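# Push the utility cart into the yellow taped bay

## Task

Move the utility cart into the yellow taped bay so that each of its four wheels sits inside the tape and none rests on it, with its three tubes still upright in the top tray; the robot must not fall over or end up tilted, and the cart has to stay parked without the robot holding it there at the end.

## Robot and tools

ROBOT. A Hello Robot Stretch 4 with one arm: an omni-wheel base, a lift on a mast, an arm that telescopes forward, a three-joint wrist (yaw, pitch, roll) and a two-finger gripper. It stands about 1.6 m tall, and the base rim lies within 0.23 m of the base origin. Loose objects may get a brief push from outside now and then.

FRAMES. Base frame: origin on the floor beneath the base centre, x forward, y left, z up. hand_pose is reported in this frame and marks the point midway between the fingers, 0.015 m behind the fingertips; it may be slightly wrong. The odometry frame is the base frame as it was when the scene began. Heading is positive to the left, from -3.142 to 3.142.

execute_actions. Argument "actions" is a list holding exactly one action, or none (an empty list only returns state and images). Argument "cameras" picks which images return: head_camera, head_left_camera, head_right_camera, wrist_camera or all; omitted or null means all, [] means none. An action may contain "base", "joints" or both, optionally with "pace" and "contact_limits"; alternatively it holds only {"end_of_arm": "enable_torque"}, which re-powers any wrist or gripper motor that shut itself off. All motions in one action begin together.
- "base" holds exactly one relative move, measured from where the base last reported itself: {"translate_m": d} drives straight, forward positive, -2 to 2 m; {"strafe_m": d} slides sideways, left positive, -2 to 2 m; {"rotate_rad": d} turns in place, counter-clockwise (left) positive, -3.2 to 3.2 rad.
- "joints" holds absolute targets by name: lift_m 0 to 1.2 m; arm_m 0 to 0.55 m extension; wrist_yaw_rad -1.134 to 4.276 (0 forward, positive left, 3.14 folded back, above 3.4 the arm may block); wrist_pitch_rad -1.117 to 4.259 (0 level, 1.57 pointing down); wrist_roll_rad -1.117 to 4.259 (0 fingers level, positive clockwise as seen from behind); gripper_m 0 to 0.08 m finger gap. Targets past a range are clipped and the result reports it; any other out-of-range value or unknown key rejects the whole call with no motion.
- "pace": "slow", "default", "fast" or "max"; base speeds 0.1/0.3/0.4/0.6 m/s and turn rates 1/2/3/4 rad/s, reduced when the lift sits high.
- "contact_limits": {"arm_m": x}, x between 0 (gentlest) and 0.75 (firmest), default 0.5; the arm halts once it pushes that hard.
No single action runs longer than 15 s. To unfold the wrist at the start, send lift_m 0.4 together with wrist_yaw_rad 0.

wait {seconds: 0 to 10}: commands nothing new and returns state and images. zoom_image {camera, region [x0,y0,x1,y1] in pixels, up to 504x504}: shows a closer crop of that camera's most recent full image. read_manual: licence texts only. finished_scene {scene}: closes the scene once the last command has been held and reports success; it is irreversible.

RESULTS. base_status and joint_status give the outcome of each motion: "done"; "off_target" (stopped short and possibly still pushing); "contact_stop_at_<key>" (blocked, and that part may go slack); "limit_stop_at_<name>", e.g. own_body or tilt (a lean beyond 6 degrees leaves the lift, arm and wheels slack); "torque_fault" (a wrist or gripper motor went limp and needs enable_torque). on_its_own lists what this call did not command, including held targets and effort at rest outside its normal range. lidar_m: 12 distances in 30-degree sectors, the 1st straight ahead and running counter-clockwise (4th left, 7th behind, 10th right); "-" means nothing seen or closer than 0.25 m. wrist_depth_mm: a 7x7 depth grid in mm. base_odometry relies on the wheels alone, so slipping is counted as motion; if turned_by_wheels and turned_by_imu differ by more than about 0.1 rad, something was hit or the wheels slipped. base_tilt in degrees (forward/right positive, offset up to about 1.5). motor_effort is in percent, with the peak in brackets; for wheels, positive means turning right. After a grip, gripper "off_target" means something sits between the fingers.

CAMERAS. head_camera looks ahead and down from the top of the mast; turn the base to look around. head_left_camera and head_right_camera are fisheyes aimed more steeply, and they show the base and arm. wrist_camera looks along the fingers. Calibration values are listed in the call results.

CAUTIONS. If a later call follows one whose result reports a stop, it is skipped. Joints and the base you leave out of an action may keep pushing toward earlier targets. Pushing the cart hard or with the gripper held high can tip the robot; keep contact limits low and the pace moderate, and push gently so the tubes stay upright. Avoid pressing the gripper against things during base or arm moves (this causes torque faults). Before finishing, release the cart so it stays in the bay by itself.

Each tool is called after "Call:" as a command line: name --argument value for each argument, lists and objects as JSON in quotes; but a table of rows of numbers goes row by row, as --pt "numbers of a row", without its own name.

## Session

I'll start by looking at the scene.

Call:
execute_actions --actions '[]'

Scene clock: 0.00 s.
base_odometry: x=+0.000 y=+0.000 heading=+0.000 (m, m, rad; odometry frame)
turned_by_wheels: +0.000 (rad since the last result)
turned_by_imu: +0.000 (rad since the last result)
base_tilt: forward=+0.4 right=+0.2 (deg)
lidar_m: 1.07 1.87 1.76 2.05 0.66 0.57 0.58 0.79 1.69 1.73 1.14 0.77
base_status: not commanded
joint_positions: lift_m=+0.156 arm_m=-0.001 wrist_yaw_rad=+3.082 wrist_pitch_rad=+0.012 wrist_roll_rad=-0.003 gripper_m=+0.040
joint_status: not commanded
motor_effort: lift_m=+19 arm_m=+0 wrist_yaw_rad=+0 wrist_pitch_rad=-8 wrist_roll_rad=+0 gripper_m=+2 wheel_0=+1 wheel_1=+0 wheel_2=+0 (%)
hand_pose: x=-0.0370 y=+0.0999 z=+0.3319 quat_wxyz=(+0.030, -0.006, -0.001, +1.000) (m; base frame)
wrist_depth_mm: - 138 831 759 715 699 691 / - 133 904 1060 976 917 866 / - 135 213 1576 1464 1397 1078 / 134 139 1708 1576 1499 1397 1078 / 1808 1808 1708 1618 1464 1397 917 / 1098 1138 155 1229 1118 1205 904 / 798 - 121 842 - - 768
pictures: head_camera, head_left_camera, head_right_camera, wrist_camera
Images, in order (width x height): head_camera 420x560, head_left_camera 420x672, head_right_camera 420x672, wrist_camera 616x392.

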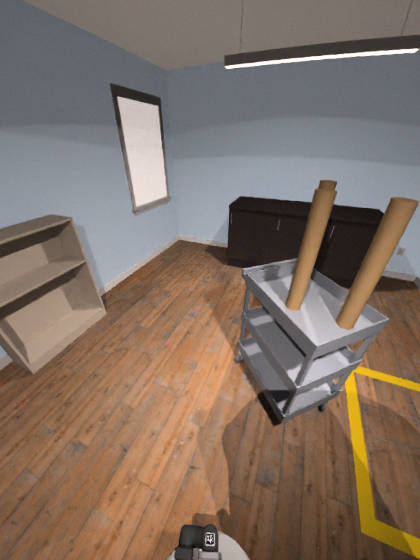

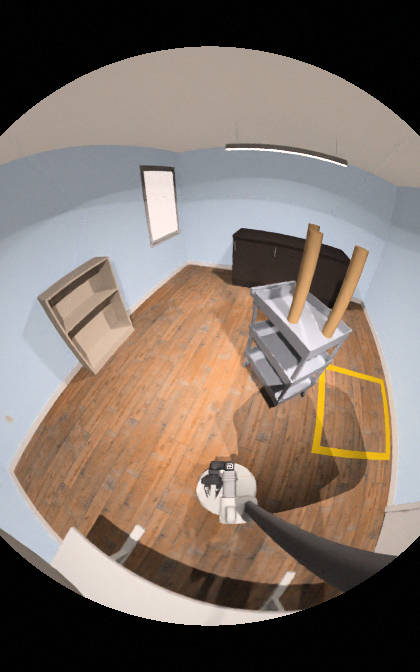

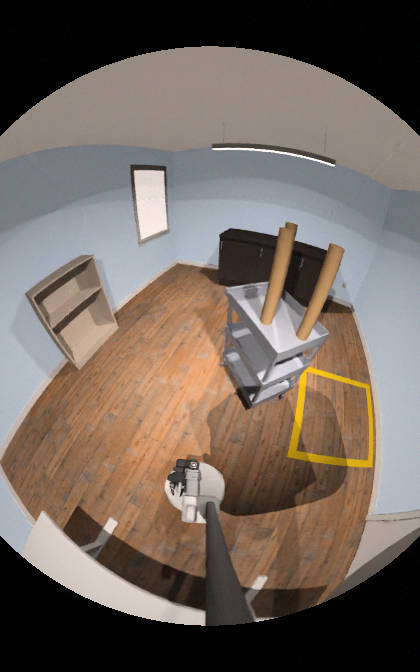

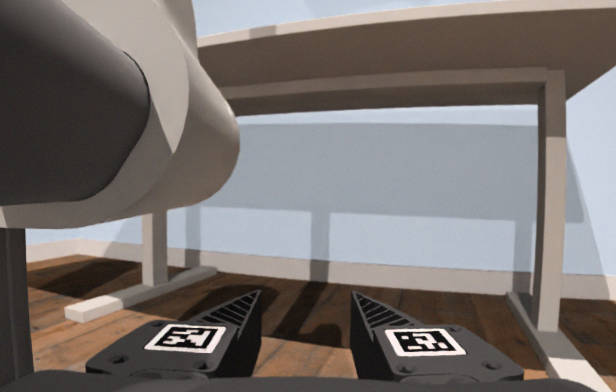

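Call:
zoom_image --camera "head_camera" --region '[200, 160, 420, 460]'

Call:
zoom_image --camera "head_right_camera" --region '[200, 200, 400, 500]'

Region (200, 160, 420, 460) of head_camera's 420x560 image, scaled by 1.680, with more detail than that image has; it fills the left 370 columns of this view, and the rest is white.

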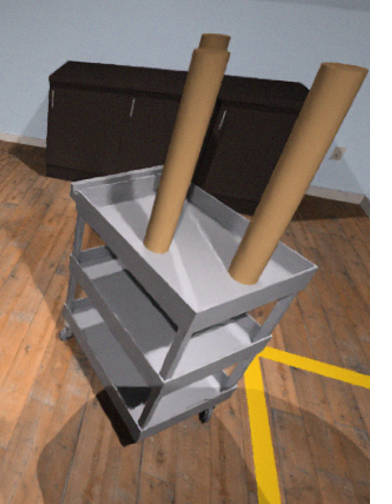

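Region (200, 200, 400, 500) of head_right_camera's 420x672 image, scaled by 1.680, with more detail than that image has.

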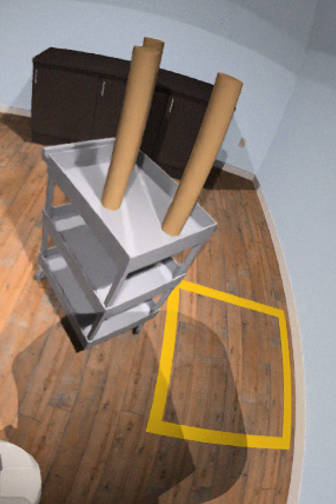

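Call:
zoom_image --camera "head_right_camera" --region '[270, 350, 390, 480]'

Call:
zoom_image --camera "head_right_camera" --region '[210, 270, 340, 420]'

Region (270, 350, 390, 480) of head_right_camera's 420x672 image, scaled by 3.877, with more detail than that image has; it fills the left 465 columns of this view, and the rest is white.

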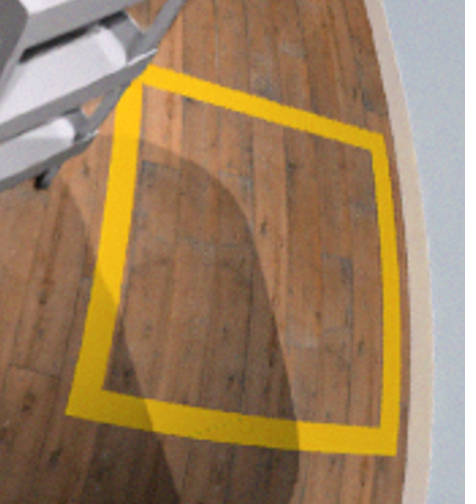

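Region (210, 270, 340, 420) of head_right_camera's 420x672 image, scaled by 3.360, with more detail than that image has; it fills the left 437 columns of this view, and the rest is white.

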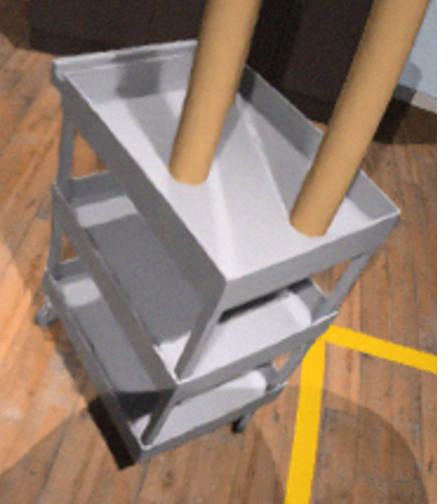

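Call:
zoom_image --camera "head_camera" --region '[220, 330, 370, 450]'

Call:
zoom_image --camera "head_camera" --region '[230, 170, 420, 340]'

Region (220, 330, 370, 450) of head_camera's 420x560 image, scaled by 3.360, with more detail than that image has; it fills the top 403 rows of this view, and the rest is white.

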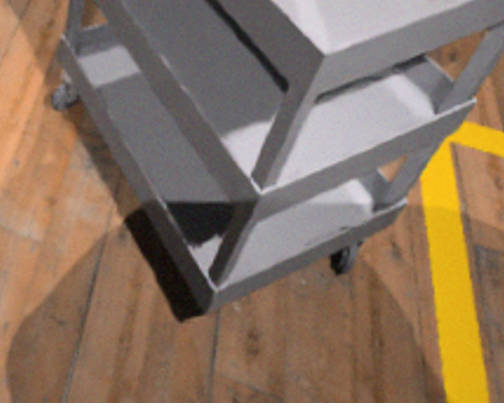

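Region (230, 170, 420, 340) of head_camera's 420x560 image, scaled by 2.653, with more detail than that image has; it fills the top 451 rows of this view, and the rest is white.

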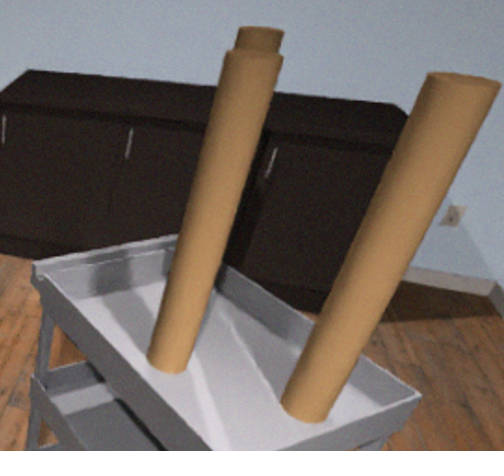

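Call:
execute_actions --actions '[{"base": {"rotate_rad": -0.45}, "joints": {"lift_m": 0.4, "wrist_yaw_rad": 0.0, "gripper_m": 0.08}}]' --cameras '["head_camera", "wrist_camera"]'

Scene clock: 5.87 s.
base_odometry: x=+0.000 y=+0.000 heading=-0.449 (m, m, rad; odometry frame)
turned_by_wheels: -0.449 (rad since the last result)
turned_by_imu: -0.446 (rad since the last result)
base_tilt: forward=+0.3 right=+0.1 (deg)
lidar_m: 0.73 1.20 1.80 1.80 2.04 0.64 0.56 0.62 0.82 1.66 1.71 0.93
base_status: done
joint_positions: lift_m=+0.400 arm_m=-0.001 wrist_yaw_rad=+0.000 wrist_pitch_rad=+0.012 wrist_roll_rad=-0.003 gripper_m=+0.080
joint_status: all done
motor_effort: lift_m=+23(24) arm_m=+0(0) wrist_yaw_rad=-1(6) wrist_pitch_rad=-8(7) wrist_roll_rad=+1(1) gripper_m=+3(3) wheel_0=+5(10) wheel_1=+4(9) wheel_2=+3(7) (%)
hand_pose: x=+0.3828 y=-0.0873 z=+0.5752 quat_wxyz=(+1.000, -0.001, +0.006, +0.000) (m; base frame)
wrist_depth_mm: - - - 820 - - - / - - 715 580 691 - - / - - - 976 - - - / - - - 1281 - - - / - - 750 597 750 - - / 1863 1397 1205 603 878 1863 1863 / - - 931 991 931 - -
pictures: head_camera, wrist_camera
camera_calibration (this result's frames):
wrist_camera: T_world_to_cam=[[-0.0107156, -0.999942, 0.00127916, -0.0848332], [-0.0423834, -0.000823895, -0.999101, 0.645401], [0.999044, -0.0107602, -0.0423721, -0.208483], [0, 0, 0, 1]] pos_world=[0.234729, -0.0865399, 0.636096]
Images, in order (width x height): head_camera 420x560, wrist_camera 616x392.

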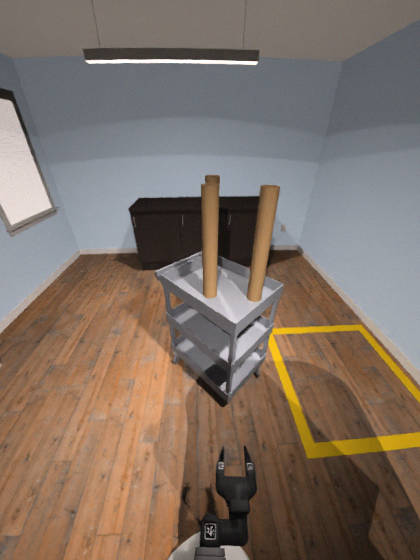

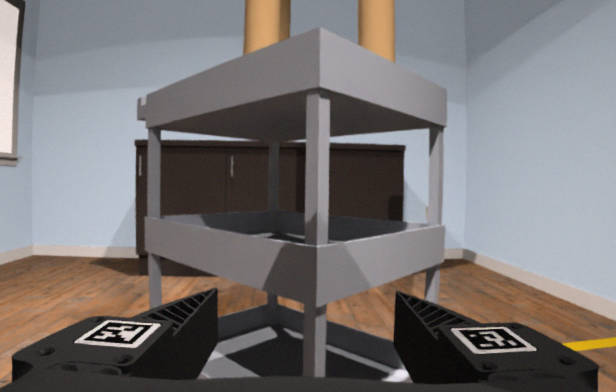

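Call:
execute_actions --actions '[{"joints": {"lift_m": 0.15, "wrist_pitch_rad": 0.4}}]' --cameras '["wrist_camera"]'

Scene clock: 8.13 s.
base_odometry: x=+0.000 y=+0.000 heading=-0.449 (m, m, rad; odometry frame)
turned_by_wheels: +0.000 (rad since the last result)
turned_by_imu: -0.001 (rad since the last result)
base_tilt: forward=+0.3 right=+0.2 (deg)
lidar_m: 0.76 1.19 1.82 1.77 2.05 0.63 0.58 0.62 0.82 1.67 1.72 0.96
base_status: not commanded
joint_positions: lift_m=+0.150 arm_m=-0.001 wrist_yaw_rad=+0.000 wrist_pitch_rad=+0.402 wrist_roll_rad=-0.003 gripper_m=+0.080
joint_status: all done
motor_effort: lift_m=+14(21) arm_m=+0(0) wrist_yaw_rad=-1(1) wrist_pitch_rad=-6(5) wrist_roll_rad=+0(0) gripper_m=+4(2) wheel_0=+5(5) wheel_1=+4(4) wheel_2=+4(4) (%)
hand_pose: x=+0.3658 y=-0.0874 z=+0.2453 quat_wxyz=(+0.980, -0.001, +0.200, +0.000) (m; base frame)
wrist_depth_mm: - - - - - - - / - - 1160 1098 - - - / 1336 1205 732 585 723 1366 1430 / 854 866 866 768 878 891 904 / 634 647 654 661 661 654 654 / 512 508 496 521 500 521 512 / - - 413 439 415 - -
pictures: wrist_camera
camera_calibration (this result's frames):
wrist_camera: T_world_to_cam=[[-0.00965425, -0.999939, 0.005416, -0.0860541], [-0.41891, -0.000873666, -0.908027, 0.430453], [0.907976, -0.0110351, -0.418876, -0.0798489], [0, 0, 0, 1]] pos_world=[0.251991, -0.0865539, 0.357883]
Images, in order (width x height): wrist_camera 616x392.

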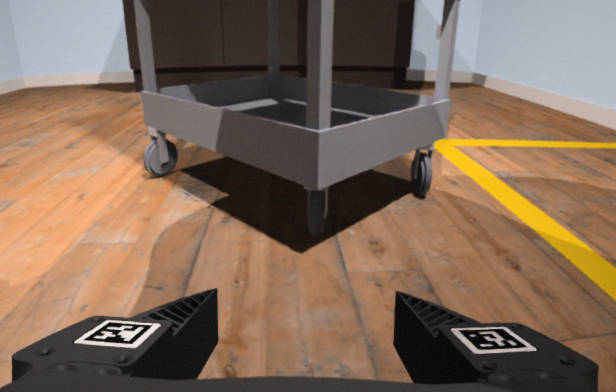

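Call:
zoom_image --camera "wrist_camera" --region '[120, 70, 480, 260]'

Region (120, 70, 480, 260) of wrist_camera's 616x392 image, scaled by 1.400; it fills the top 266 rows of this view, and the rest is white.

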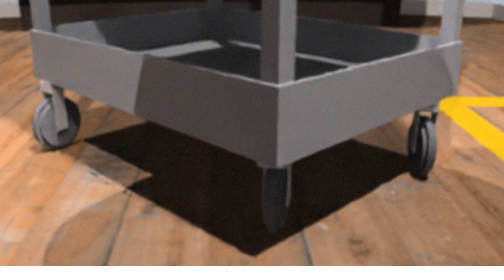

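Call:
execute_actions --actions '[]' --cameras '["head_camera", "head_left_camera", "head_right_camera"]'

Call:
zoom_image --camera "head_camera" --region '[140, 160, 300, 420]'

Scene clock: 19.50 s.
base_odometry: x=+0.000 y=+0.000 heading=-0.449 (m, m, rad; odometry frame)
turned_by_wheels: +0.000 (rad since the last result)
turned_by_imu: -0.001 (rad since the last result)
base_tilt: forward=+0.3 right=+0.2 (deg)
lidar_m: 0.74 1.17 1.84 1.75 2.06 0.63 0.58 0.61 0.80 1.68 1.70 0.99
base_status: not commanded
joint_positions: lift_m=+0.150 arm_m=-0.001 wrist_yaw_rad=+0.000 wrist_pitch_rad=+0.402 wrist_roll_rad=-0.003 gripper_m=+0.080
joint_status: all done
motor_effort: lift_m=+14(21) arm_m=+0(0) wrist_yaw_rad=-1(1) wrist_pitch_rad=-6(5) wrist_roll_rad=+0(0) gripper_m=+3(2) wheel_0=+6(5) wheel_1=+4(4) wheel_2=+3(4) (%)
hand_pose: x=+0.3658 y=-0.0874 z=+0.2453 quat_wxyz=(+0.980, -0.001, +0.200, +0.000) (m; base frame)
wrist_depth_mm: - - - - - - - / - - 1182 1098 - - - / 1336 1205 732 585 723 1366 1430 / 854 866 866 778 878 891 891 / 634 640 640 661 654 661 654 / 508 508 500 525 504 517 512 / - - 413 439 415 - -
pictures: head_camera, head_left_camera, head_right_camera
Images, in order (width x height): head_camera 420x560, head_left_camera 420x672, head_right_camera 420x672.

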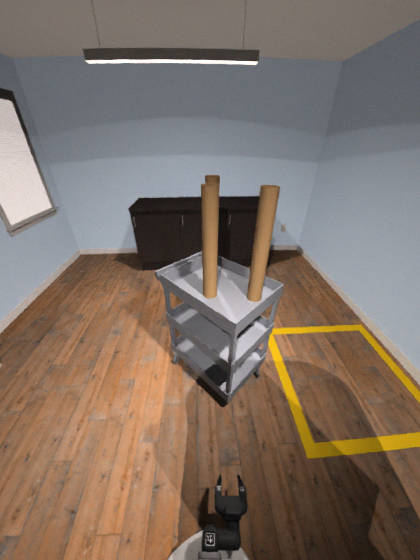

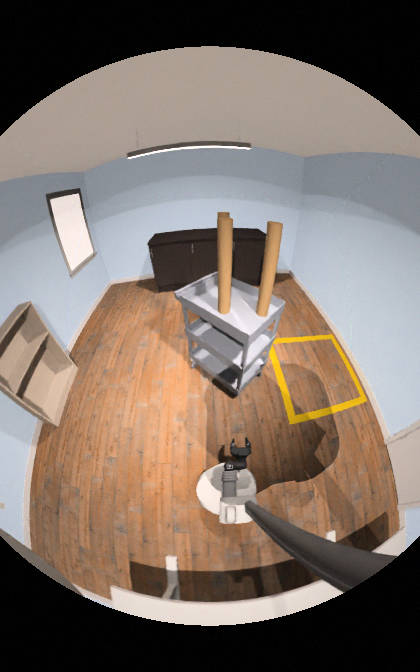

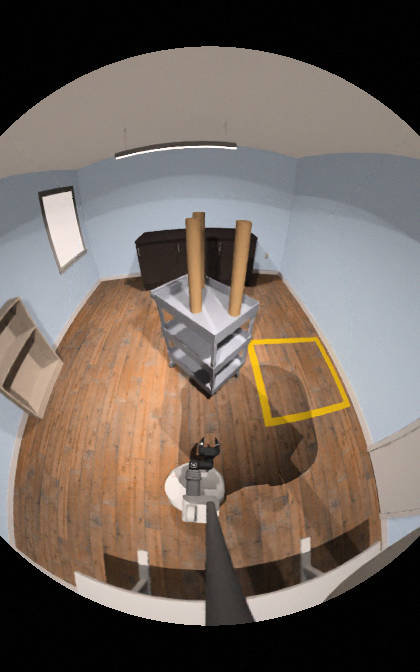

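Region (140, 160, 300, 420) of head_camera's 420x560 image, scaled by 1.938, with more detail than that image has; it fills the left 310 columns of this view, and the rest is white.

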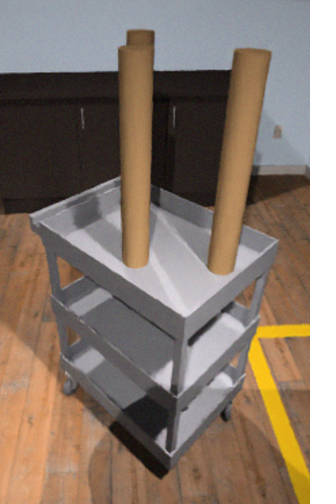

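Call:
zoom_image --camera "head_right_camera" --region '[230, 320, 370, 440]'

Call:
zoom_image --camera "head_right_camera" --region '[140, 260, 280, 410]'

Region (230, 320, 370, 440) of head_right_camera's 420x672 image, scaled by 3.600, with more detail than that image has; it fills the top 432 rows of this view, and the rest is white.

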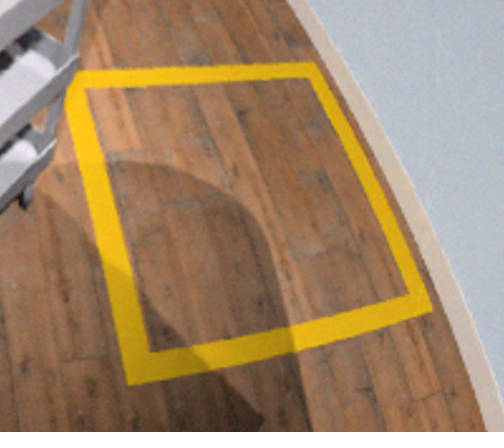

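Region (140, 260, 280, 410) of head_right_camera's 420x672 image, scaled by 3.360, with more detail than that image has; it fills the left 470 columns of this view, and the rest is white.

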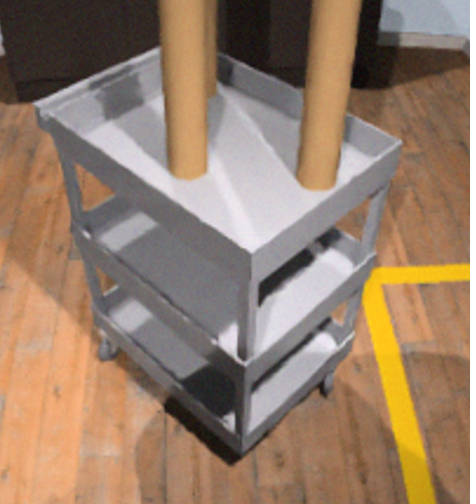

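Call:
execute_actions --actions '[{"base": {"rotate_rad": 0.094}, "joints": {"wrist_pitch_rad": 0.0, "lift_m": 0.15}}]' --cameras '[]'

Call:
execute_actions --actions '[{"base": {"strafe_m": -0.098}}]' --cameras '[]'

Call:
execute_actions --actions '[{"base": {"translate_m": 0.24}}]' --cameras '["head_camera", "wrist_camera"]'

Scene clock: 24.90 s.
base_odometry: x=+0.000 y=+0.000 heading=-0.356 (m, m, rad; odometry frame)
turned_by_wheels: +0.093 (rad since the last result)
turned_by_imu: +0.090 (rad since the last result)
base_tilt: forward=+0.3 right=+0.2 (deg)
lidar_m: 0.79 2.74 1.79 1.77 2.00 0.62 0.59 0.63 0.93 1.68 1.81 0.82
base_status: done
joint_positions: lift_m=+0.150 arm_m=-0.001 wrist_yaw_rad=+0.000 wrist_pitch_rad=+0.003 wrist_roll_rad=-0.003 gripper_m=+0.080
joint_status: all done
motor_effort: lift_m=+14(14) arm_m=+0(0) wrist_yaw_rad=+0(1) wrist_pitch_rad=-8(14) wrist_roll_rad=+3(0) gripper_m=+2(4) wheel_0=-5(8) wheel_1=-4(8) wheel_2=-4(6) (%)
hand_pose: x=+0.3828 y=-0.0874 z=+0.3279 quat_wxyz=(+1.000, -0.001, +0.002, +0.000) (m; base frame)
wrist_depth_mm: - - 960 931 866 - - / - - - 1160 621 - - / - - 904 683 597 904 - / - - - - - - - / - - 1118 1205 1008 - - / 1138 1138 820 654 549 778 1160 / - - 741 798 549 - -
pictures: none
No camera images: the call's "cameras" was empty. Leave "cameras" out to get every camera's image.

Scene clock: 26.33 s.
base_odometry: x=-0.034 y=-0.092 heading=-0.356 (m, m, rad; odometry frame)
turned_by_wheels: +0.000 (rad since the last result)
turned_by_imu: +0.000 (rad since the last result)
base_tilt: forward=+0.3 right=+0.1 (deg)
lidar_m: 0.74 1.25 1.84 1.86 0.86 0.62 0.60 0.60 0.93 1.58 1.63 0.96
base_status: done
joint_positions: lift_m=+0.150 arm_m=-0.001 wrist_yaw_rad=+0.000 wrist_pitch_rad=+0.003 wrist_roll_rad=-0.003 gripper_m=+0.080
joint_status: not commanded
motor_effort: lift_m=+14(14) arm_m=+0(0) wrist_yaw_rad=+0(0) wrist_pitch_rad=-8(8) wrist_roll_rad=+0(3) gripper_m=+4(3) wheel_0=+4(13) wheel_1=-1(13) wheel_2=-1(3) (%)
hand_pose: x=+0.3828 y=-0.0874 z=+0.3279 quat_wxyz=(+1.000, -0.001, +0.001, +0.000) (m; base frame)
wrist_depth_mm: - - 931 891 917 - - / - - - 574 - - - / - - 750 580 707 - - / - - - - - - - / - 1863 1160 1118 1060 - - / 1138 960 647 569 627 1182 1160 / - - 741 691 741 - -
pictures: none
No camera images: the call's "cameras" was empty. Leave "cameras" out to get every camera's image.

Scene clock: 28.57 s.
base_odometry: x=+0.191 y=-0.175 heading=-0.355 (m, m, rad; odometry frame)
turned_by_wheels: +0.001 (rad since the last result)
turned_by_imu: -0.001 (rad since the last result)
base_tilt: forward=+0.3 right=+0.2 (deg)
lidar_m: 0.52 0.90 1.87 1.79 2.22 0.86 0.84 0.89 1.67 1.60 1.68 0.63
base_status: done
joint_positions: lift_m=+0.150 arm_m=-0.001 wrist_yaw_rad=+0.000 wrist_pitch_rad=+0.003 wrist_roll_rad=-0.003 gripper_m=+0.080
joint_status: not commanded
motor_effort: lift_m=+14(14) arm_m=+0(0) wrist_yaw_rad=+0(1) wrist_pitch_rad=-8(8) wrist_roll_rad=+0(1) gripper_m=+4(3) wheel_0=+5(11) wheel_1=+4(9) wheel_2=-1(14) (%)
hand_pose: x=+0.3828 y=-0.0874 z=+0.3279 quat_wxyz=(+1.000, -0.001, +0.001, +0.000) (m; base frame)
wrist_depth_mm: - - 831 306 - - - / - - 379 309 379 580 - / - 715 544 362 517 597 - / - - - - - - - / - - - 904 - 1921 - / 1160 574 661 615 668 597 1160 / - - 355 324 359 - -
pictures: head_camera, wrist_camera
camera_calibration (this result's frames):
wrist_camera: T_world_to_cam=[[-0.011101, -0.999938, 0.00117385, -0.0844142], [-0.0329347, -0.000807657, -0.999457, 0.394837], [0.999396, -0.0111336, -0.0329237, -0.222211], [0, 0, 0, 1]] pos_world=[0.234144, -0.0865641, 0.387406]
Images, in order (width x height): head_camera 420x560, wrist_camera 616x392.

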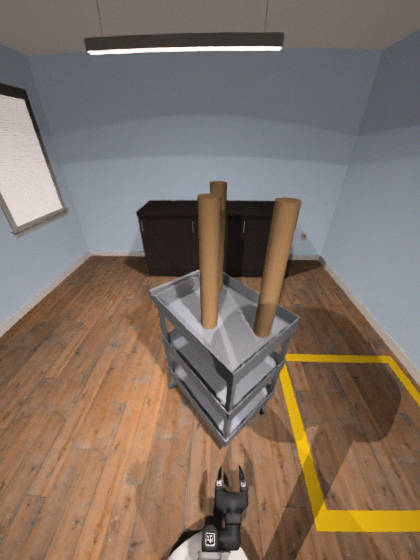

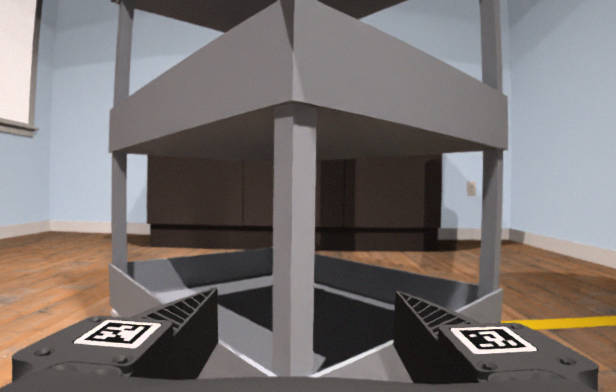

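Call:
execute_actions --actions '[{"base": {"translate_m": 0.10}, "joints": {"arm_m": 0.10}, "pace": "slow"}]' --cameras '["head_camera", "wrist_camera"]'

Scene clock: 31.43 s.
base_odometry: x=+0.284 y=-0.210 heading=-0.355 (m, m, rad; odometry frame)
turned_by_wheels: +0.001 (rad since the last result)
turned_by_imu: -0.001 (rad since the last result)
base_tilt: forward=+0.2 right=+0.1 (deg)
lidar_m: 0.42 0.74 1.88 1.80 2.23 0.97 0.92 1.00 1.66 1.61 1.70 0.47
base_status: done
joint_positions: lift_m=+0.150 arm_m=+0.098 wrist_yaw_rad=+0.000 wrist_pitch_rad=+0.003 wrist_roll_rad=-0.003 gripper_m=+0.080
joint_status: all done
motor_effort: lift_m=+14(14) arm_m=+9(9) wrist_yaw_rad=+0(0) wrist_pitch_rad=-8(8) wrist_roll_rad=+0(1) gripper_m=+4(5) wheel_0=+6(9) wheel_1=+6(7) wheel_2=-5(11) (%)
hand_pose: x=+0.4820 y=-0.0874 z=+0.3280 quat_wxyz=(+1.000, -0.001, +0.001, +0.000) (m; base frame)
wrist_depth_mm: 525 181 118 111 160 182 262 / 436 245 117 111 241 231 259 / - 549 117 112 530 508 394 / - - 117 113 - - - / 1756 - 118 113 - - 1618 / 585 603 118 114 609 1160 1060 / - - 117 114 452 - -
pictures: head_camera, wrist_camera
camera_calibration (this result's frames):
wrist_camera: T_world_to_cam=[[-0.011121, -0.999937, 0.00117286, -0.0833068], [-0.0328558, -0.000806885, -0.99946, 0.398085], [0.999398, -0.0111535, -0.0328448, -0.321417], [0, 0, 0, 1]] pos_world=[0.333377, -0.0865653, 0.387411]
Images, in order (width x height): head_camera 420x560, wrist_camera 616x392.

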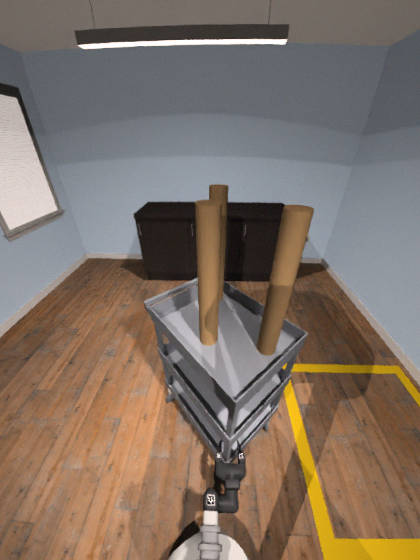

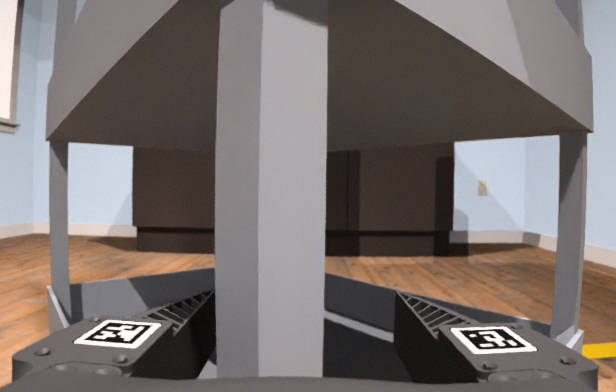

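Call:
execute_actions --actions '[{"joints": {"gripper_m": 0.025}}]' --cameras '["wrist_camera"]'

Scene clock: 33.40 s.
base_odometry: x=+0.284 y=-0.210 heading=-0.354 (m, m, rad; odometry frame)
turned_by_wheels: +0.000 (rad since the last result)
turned_by_imu: -0.001 (rad since the last result)
base_tilt: forward=+0.3 right=+0.1 (deg)
lidar_m: 0.40 0.75 1.87 1.80 2.19 0.97 0.90 0.99 1.67 1.60 1.68 0.50
base_status: not commanded
joint_positions: lift_m=+0.150 arm_m=+0.099 wrist_yaw_rad=+0.005 wrist_pitch_rad=+0.003 wrist_roll_rad=-0.002 gripper_m=+0.033
joint_status: gripper_m off_target (ended at +0.033, target +0.025)
on_its_own: gripper_m is held at +0.028, not at your +0.025, by its contact guard: the fingers met something; wrist_yaw_rad is at rest, and its effort (-15) is outside its rest range (-13 to +13)
motor_effort: lift_m=+14(14) arm_m=+8(9) wrist_yaw_rad=-15(17) wrist_pitch_rad=-7(8) wrist_roll_rad=-2(3) gripper_m=-35(32) wheel_0=+6(6) wheel_1=+6(5) wheel_2=-3(6) (%)
hand_pose: x=+0.4826 y=-0.0863 z=+0.3280 quat_wxyz=(+1.000, -0.001, +0.001, +0.003) (m; base frame)
wrist_depth_mm: - 204 157 107 154 175 - / 488 251 246 107 237 232 251 / 544 549 549 107 517 512 - / - - - 107 - - - / 1537 - - 108 - - 1921 / 569 621 640 108 554 544 1138 / 473 - - 108 - 469 433
pictures: wrist_camera
camera_calibration (this result's frames):
wrist_camera: T_world_to_cam=[[-0.00605701, -0.999982, 0.00032747, -0.0843921], [-0.0326528, -0.00012952, -0.999467, 0.398112], [0.999448, -0.00606447, -0.0326514, -0.321641], [0, 0, 0, 1]] pos_world=[0.333952, -0.0862896, 0.387425]
Images, in order (width x height): wrist_camera 616x392.

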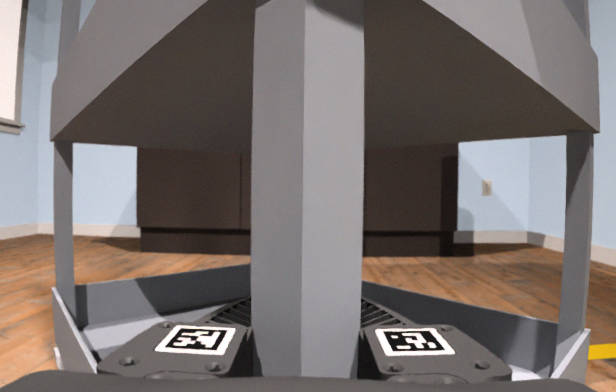

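Call:
execute_actions --actions '[{"base": {"strafe_m": -0.15}, "pace": "slow"}]' --cameras '["head_camera", "wrist_camera"]'

Scene clock: 36.40 s.
base_odometry: x=+0.232 y=-0.350 heading=-0.354 (m, m, rad; odometry frame)
turned_by_wheels: +0.001 (rad since the last result)
turned_by_imu: +0.001 (rad since the last result)
base_tilt: forward=+0.3 right=+0.2 (deg)
lidar_m: 0.41 0.63 2.04 1.94 2.37 0.97 0.91 0.99 1.50 1.46 1.53 0.49
base_status: done
joint_positions: lift_m=+0.150 arm_m=+0.099 wrist_yaw_rad=+0.007 wrist_pitch_rad=+0.003 wrist_roll_rad=-0.002 gripper_m=+0.033
joint_status: not commanded
on_its_own: gripper_m is held at +0.028, not at your +0.025, by its contact guard: the fingers met something; wrist_yaw_rad is at rest, and its effort (-20) is outside its rest range (-13 to +13)
motor_effort: lift_m=+14(14) arm_m=+7(8) wrist_yaw_rad=-20(35) wrist_pitch_rad=-7(7) wrist_roll_rad=+1(2) gripper_m=-33(32) wheel_0=+9(16) wheel_1=-3(7) wheel_2=+3(5) (%)
hand_pose: x=+0.4830 y=-0.0860 z=+0.3280 quat_wxyz=(+1.000, -0.001, +0.001, +0.003) (m; base frame)
wrist_depth_mm: 217 166 156 109 159 250 - / 241 242 245 110 237 285 - / 535 544 549 110 512 455 - / - - - 111 - - - / - - 809 112 - 1921 1983 / 564 627 647 112 530 508 1160 / 480 - - 112 - 452 820
pictures: head_camera, wrist_camera
camera_calibration (this result's frames):
wrist_camera: T_world_to_cam=[[-0.00435669, -0.99999, 0.000933154, -0.0850483], [-0.0326455, -0.000790438, -0.999467, 0.398064], [0.999457, -0.00438483, -0.0326418, -0.321862], [0, 0, 0, 1]] pos_world=[0.334312, -0.0861441, 0.387425]
Images, in order (width x height): head_camera 420x560, wrist_camera 616x392.

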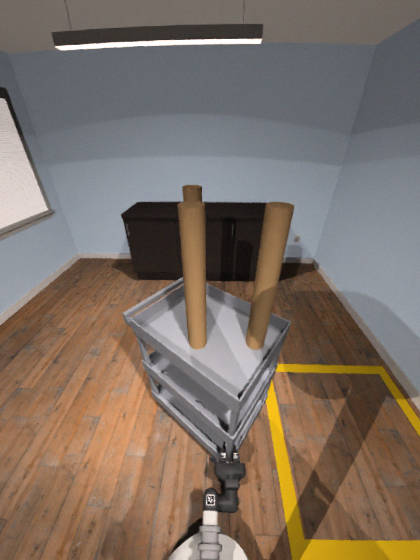

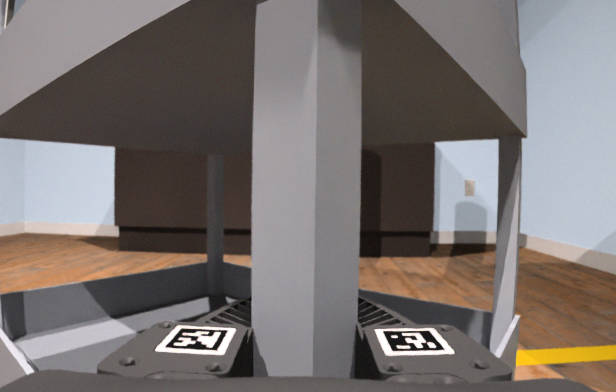

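Call:
execute_actions --actions '[{"base": {"strafe_m": -0.25}, "pace": "slow"}]' --cameras '["head_camera", "wrist_camera"]'

Scene clock: 40.20 s.
base_odometry: x=+0.146 y=-0.585 heading=-0.354 (m, m, rad; odometry frame)
turned_by_wheels: +0.000 (rad since the last result)
turned_by_imu: +0.001 (rad since the last result)
base_tilt: forward=+0.3 right=+0.2 (deg)
lidar_m: 0.42 0.51 2.27 2.22 1.32 0.95 0.93 1.01 1.25 1.22 1.26 0.69
base_status: done
joint_positions: lift_m=+0.150 arm_m=+0.099 wrist_yaw_rad=+0.005 wrist_pitch_rad=+0.003 wrist_roll_rad=-0.002 gripper_m=+0.031
joint_status: not commanded
on_its_own: gripper_m is held at +0.028, not at your +0.025, by its contact guard: the fingers met something; wrist_yaw_rad is at rest, and its effort (-14) is outside its rest range (-13 to +13)
motor_effort: lift_m=+14(14) arm_m=+7(7) wrist_yaw_rad=-14(24) wrist_pitch_rad=-7(7) wrist_roll_rad=+0(1) gripper_m=-19(31) wheel_0=+7(14) wheel_1=-6(9) wheel_2=+1(1) (%)
hand_pose: x=+0.4828 y=-0.0864 z=+0.3280 quat_wxyz=(+1.000, -0.001, +0.001, +0.002) (m; base frame)
wrist_depth_mm: 160 163 162 114 186 - 1756 / 236 241 247 114 272 - 1756 / 535 549 549 114 521 - 1756 / - - - 114 - - 1808 / - - - 115 1921 - 1708 / 603 683 640 115 512 1182 1160 / 477 - - 116 - 831 809
pictures: head_camera, wrist_camera
camera_calibration (this result's frames):
wrist_camera: T_world_to_cam=[[-0.00647839, -0.999979, 0.00098218, -0.0844922], [-0.0326645, -0.000770058, -0.999466, 0.398065], [0.999445, -0.00650701, -0.0326588, -0.321861], [0, 0, 0, 1]] pos_world=[0.334138, -0.0862782, 0.387423]
Images, in order (width x height): head_camera 420x560, wrist_camera 616x392.

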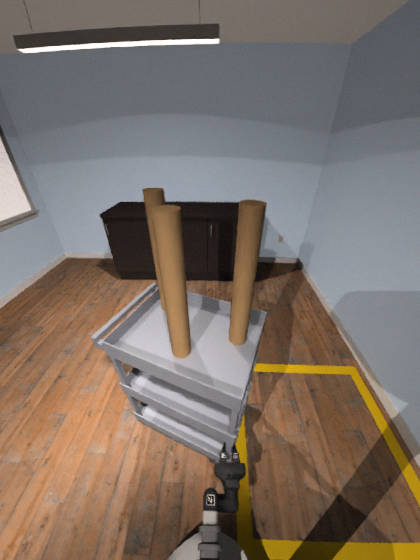

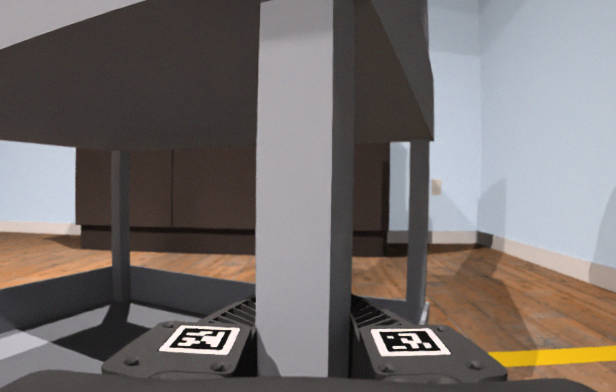

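Call:
execute_actions --actions '[{"base": {"strafe_m": -0.13}, "pace": "slow"}]' --cameras '["head_camera", "wrist_camera"]'

Scene clock: 42.93 s.
base_odometry: x=+0.101 y=-0.706 heading=-0.353 (m, m, rad; odometry frame)
turned_by_wheels: +0.000 (rad since the last result)
turned_by_imu: +0.000 (rad since the last result)
base_tilt: forward=+0.3 right=+0.1 (deg)
lidar_m: 0.39 0.51 2.40 2.33 1.31 0.99 0.96 1.00 1.13 1.04 1.13 1.59
base_status: done
joint_positions: lift_m=+0.150 arm_m=+0.099 wrist_yaw_rad=+0.004 wrist_pitch_rad=+0.003 wrist_roll_rad=-0.002 gripper_m=+0.030
joint_status: not commanded
on_its_own: gripper_m is held at +0.028, not at your +0.025, by its contact guard: the fingers met something
motor_effort: lift_m=+14(14) arm_m=+7(7) wrist_yaw_rad=-11(19) wrist_pitch_rad=-8(7) wrist_roll_rad=-1(1) gripper_m=-9(19) wheel_0=+8(11) wheel_1=-4(8) wheel_2=+0(0) (%)
hand_pose: x=+0.4827 y=-0.0866 z=+0.3280 quat_wxyz=(+1.000, -0.001, +0.001, +0.002) (m; base frame)
wrist_depth_mm: 161 163 163 116 - - 1537 / 237 241 246 116 - - 1576 / 539 549 554 116 - - 1537 / - - - 117 - - 1576 / 1756 - - 117 1983 1921 1537 / 634 647 609 118 530 1182 1160 / 477 - - 118 - 842 820
pictures: head_camera, wrist_camera
camera_calibration (this result's frames):
wrist_camera: T_world_to_cam=[[-0.00724745, -0.999973, 0.000993364, -0.0842884], [-0.032681, -0.000755999, -0.999466, 0.398068], [0.99944, -0.00727604, -0.0326746, -0.321855], [0, 0, 0, 1]] pos_world=[0.334073, -0.0863271, 0.387422]
Images, in order (width x height): head_camera 420x560, wrist_camera 616x392.

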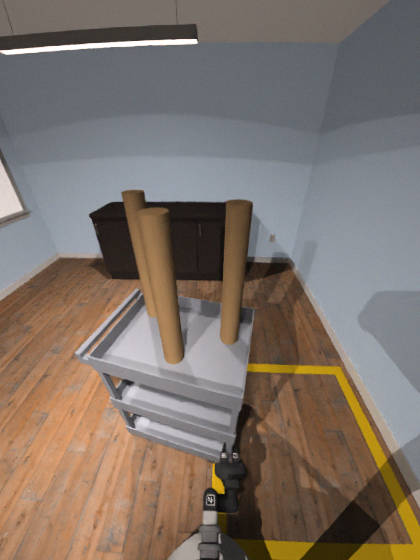

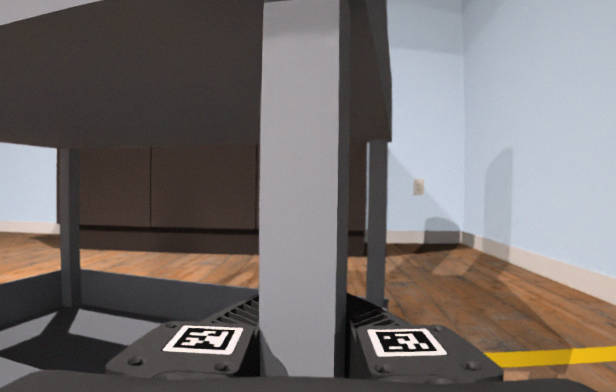

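Call:
execute_actions --actions '[{"joints": {"gripper_m": 0.038}}]' --cameras '[]'

Call:
execute_actions --actions '[{"joints": {"gripper_m": 0.015}}]' --cameras '["head_camera", "wrist_camera"]'

Scene clock: 43.73 s.
base_odometry: x=+0.101 y=-0.706 heading=-0.353 (m, m, rad; odometry frame)
turned_by_wheels: +0.000 (rad since the last result)
turned_by_imu: -0.001 (rad since the last result)
base_tilt: forward=+0.3 right=+0.3 (deg)
lidar_m: 0.41 0.49 2.40 2.30 1.35 0.99 0.94 1.01 1.12 1.06 1.14 1.59
base_status: not commanded
joint_positions: lift_m=+0.150 arm_m=+0.099 wrist_yaw_rad=+0.000 wrist_pitch_rad=+0.003 wrist_roll_rad=-0.002 gripper_m=+0.038
joint_status: all done
motor_effort: lift_m=+14(14) arm_m=+7(7) wrist_yaw_rad=-1(11) wrist_pitch_rad=-7(8) wrist_roll_rad=+0(1) gripper_m=+4(4) wheel_0=+7(8) wheel_1=-4(4) wheel_2=+0(0) (%)
hand_pose: x=+0.4824 y=-0.0873 z=+0.3280 quat_wxyz=(+1.000, -0.001, +0.001, +0.000) (m; base frame)
wrist_depth_mm: 160 163 156 116 - - 1537 / 237 242 246 116 - - 1537 / 535 549 554 117 - - 1576 / - - - 118 - - 1576 / 1708 - - 118 - 1983 1537 / 634 640 144 118 535 1182 1160 / 477 - - 119 - - 809
pictures: none
No camera images: the call's "cameras" was empty. Leave "cameras" out to get every camera's image.

Scene clock: 44.57 s.
base_odometry: x=+0.101 y=-0.706 heading=-0.353 (m, m, rad; odometry frame)
turned_by_wheels: +0.000 (rad since the last result)
turned_by_imu: +0.000 (rad since the last result)
base_tilt: forward=+0.3 right=+0.2 (deg)
lidar_m: 0.42 0.50 2.43 2.31 1.35 0.97 0.95 1.01 1.11 1.06 1.13 1.61
base_status: not commanded
joint_positions: lift_m=+0.150 arm_m=+0.099 wrist_yaw_rad=+0.002 wrist_pitch_rad=+0.003 wrist_roll_rad=-0.002 gripper_m=+0.028
joint_status: gripper_m off_target (ended at +0.028, target +0.015)
on_its_own: gripper_m is held at +0.023, not at your +0.015, by its contact guard: the fingers met something
motor_effort: lift_m=+14(14) arm_m=+7(7) wrist_yaw_rad=-6(8) wrist_pitch_rad=-7(8) wrist_roll_rad=-1(2) gripper_m=-36(35) wheel_0=+6(7) wheel_1=-4(4) wheel_2=+0(0) (%)
hand_pose: x=+0.4826 y=-0.0870 z=+0.3280 quat_wxyz=(+1.000, -0.001, +0.001, +0.001) (m; base frame)
wrist_depth_mm: 160 163 163 116 - - 1537 / 236 242 247 117 - - 1576 / 530 544 549 117 - - 1576 / - - - 118 - - 1576 / 1808 - - 118 1983 1921 1537 / 634 647 615 118 1098 1182 1160 / 477 492 - 118 - 842 809
pictures: head_camera, wrist_camera
camera_calibration (this result's frames):
wrist_camera: T_world_to_cam=[[-0.00896179, -0.99996, 0.000305247, -0.0836], [-0.0327121, -0.0000119247, -0.999465, 0.398136], [0.999425, -0.00896698, -0.0327107, -0.321837], [0, 0, 0, 1]] pos_world=[0.333927, -0.0864778, 0.387421]
Images, in order (width x height): head_camera 420x560, wrist_camera 616x392.

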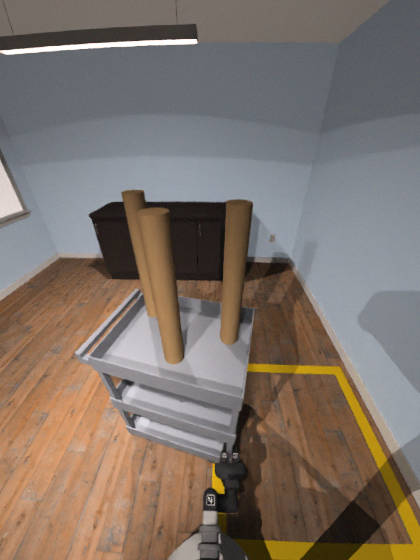

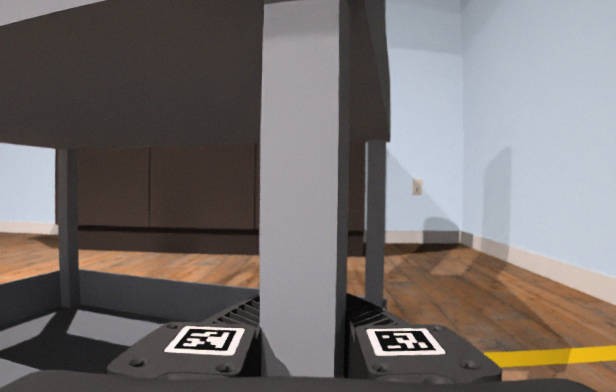

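Call:
execute_actions --actions '[{"base": {"strafe_m": -0.3}, "pace": "slow"}]' --cameras '["head_camera", "head_left_camera", "wrist_camera"]'

Scene clock: 48.80 s.
base_odometry: x=-0.003 y=-0.987 heading=-0.353 (m, m, rad; odometry frame)
turned_by_wheels: +0.001 (rad since the last result)
turned_by_imu: +0.001 (rad since the last result)
base_tilt: forward=+0.3 right=+0.1 (deg)
lidar_m: 0.41 0.43 0.57 2.64 1.32 0.99 0.96 1.09 0.80 0.76 0.82 1.16
base_status: done
joint_positions: lift_m=+0.150 arm_m=+0.099 wrist_yaw_rad=+0.006 wrist_pitch_rad=+0.003 wrist_roll_rad=-0.003 gripper_m=+0.025
joint_status: not commanded
on_its_own: gripper_m is held at +0.023, not at your +0.015, by its contact guard: the fingers met something; wrist_yaw_rad is at rest, and its effort (-18) is outside its rest range (-13 to +13)
motor_effort: lift_m=+14(14) arm_m=+7(7) wrist_yaw_rad=-18(21) wrist_pitch_rad=-8(7) wrist_roll_rad=-1(2) gripper_m=-17(36) wheel_0=+10(15) wheel_1=-3(10) wheel_2=+0(1) (%)
hand_pose: x=+0.4829 y=-0.0861 z=+0.3280 quat_wxyz=(+1.000, -0.001, +0.001, +0.003) (m; base frame)
wrist_depth_mm: 160 163 162 120 - 1618 1098 / 236 242 247 121 - 1661 1118 / 535 549 549 121 - 1661 1118 / - - - 121 - 1708 1118 / - - - 121 - 1661 1118 / 549 559 559 122 1205 1182 1042 / 477 492 - 122 - 831 820
pictures: head_camera, head_left_camera, wrist_camera
camera_calibration (this result's frames):
wrist_camera: T_world_to_cam=[[-0.00473734, -0.999988, 0.00121299, -0.0850375], [-0.0327245, -0.00105733, -0.999464, 0.39806], [0.999453, -0.00477449, -0.0327191, -0.321845], [0, 0, 0, 1]] pos_world=[0.334292, -0.0861523, 0.387419]
Images, in order (width x height): head_camera 420x560, head_left_camera 420x672, wrist_camera 616x392.

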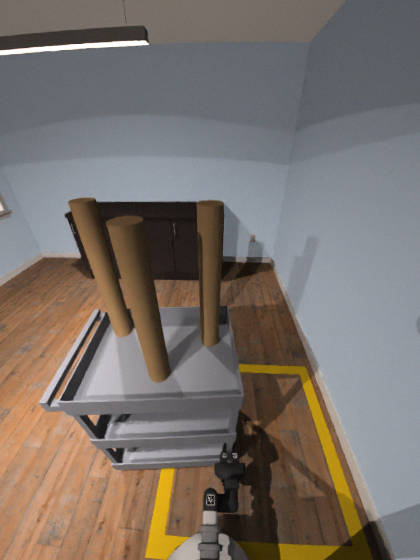

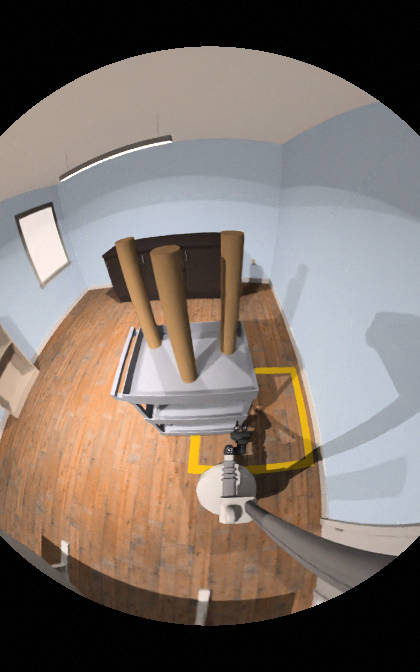

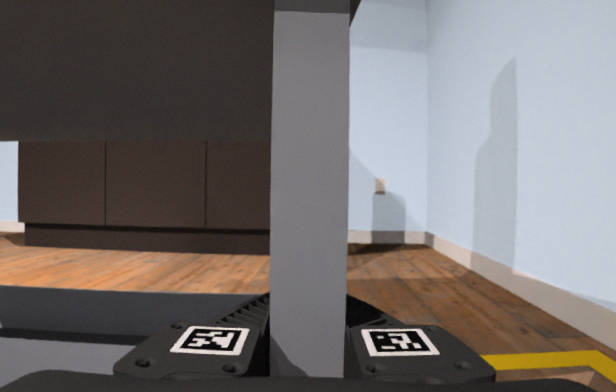

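Call:
execute_actions --actions '[]'

Scene clock: 49.30 s.
base_odometry: x=-0.003 y=-0.987 heading=-0.353 (m, m, rad; odometry frame)
turned_by_wheels: +0.000 (rad since the last result)
turned_by_imu: +0.000 (rad since the last result)
base_tilt: forward=+0.3 right=+0.2 (deg)
lidar_m: 0.41 0.43 0.57 2.63 1.34 1.01 0.95 1.09 0.80 0.77 0.83 1.16
base_status: done
joint_positions: lift_m=+0.150 arm_m=+0.099 wrist_yaw_rad=+0.006 wrist_pitch_rad=+0.003 wrist_roll_rad=-0.003 gripper_m=+0.025
joint_status: not commanded
on_its_own: gripper_m is held at +0.023, not at your +0.015, by its contact guard: the fingers met something; wrist_yaw_rad is at rest, and its effort (-19) is outside its rest range (-13 to +13)
motor_effort: lift_m=+14(14) arm_m=+7(7) wrist_yaw_rad=-19(21) wrist_pitch_rad=-8(7) wrist_roll_rad=+2(2) gripper_m=-17(36) wheel_0=+10(15) wheel_1=-3(10) wheel_2=+1(1) (%)
hand_pose: x=+0.4829 y=-0.0861 z=+0.3280 quat_wxyz=(+1.000, -0.001, +0.001, +0.003) (m; base frame)
wrist_depth_mm: 160 163 162 120 - 1661 1098 / 237 242 247 120 - 1661 1118 / 535 549 554 121 - 1661 1138 / - - - 121 - 1661 1118 / 1983 - - 121 - 1661 1118 / 554 559 564 122 1205 1182 1060 / 477 492 - 122 - 831 820
pictures: head_camera, head_left_camera, head_right_camera, wrist_camera
camera_calibration (this result's frames):
wrist_camera: T_world_to_cam=[[-0.00473696, -0.999988, 0.00121271, -0.0850376], [-0.0327244, -0.00105706, -0.999464, 0.39806], [0.999453, -0.00477411, -0.032719, -0.321845], [0, 0, 0, 1]] pos_world=[0.334292, -0.0861523, 0.387419]
Images, in order (width x height): head_camera 420x560, head_left_camera 420x672, head_right_camera 420x672, wrist_camera 616x392.

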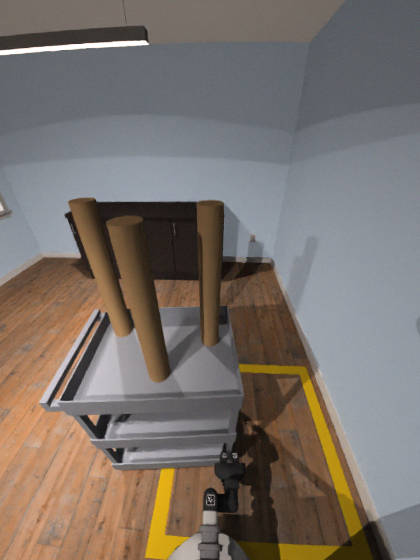

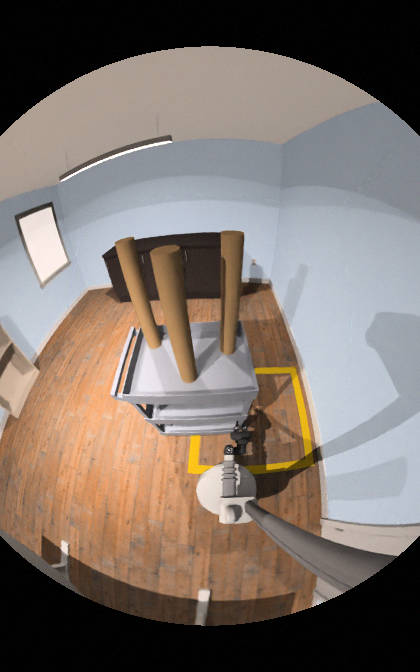

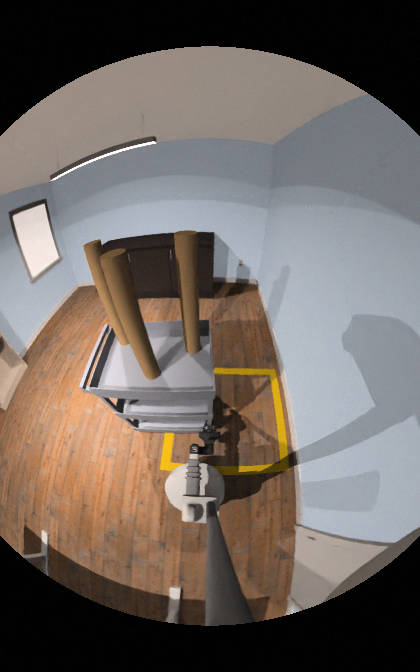

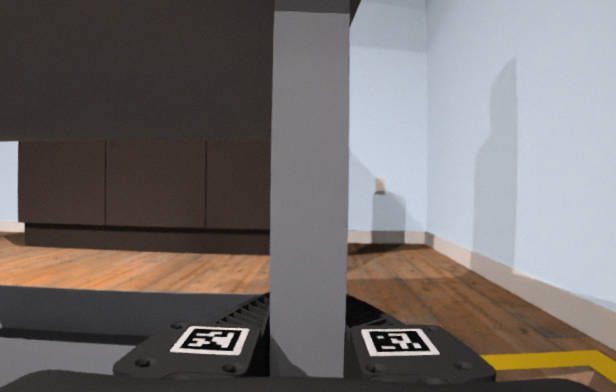

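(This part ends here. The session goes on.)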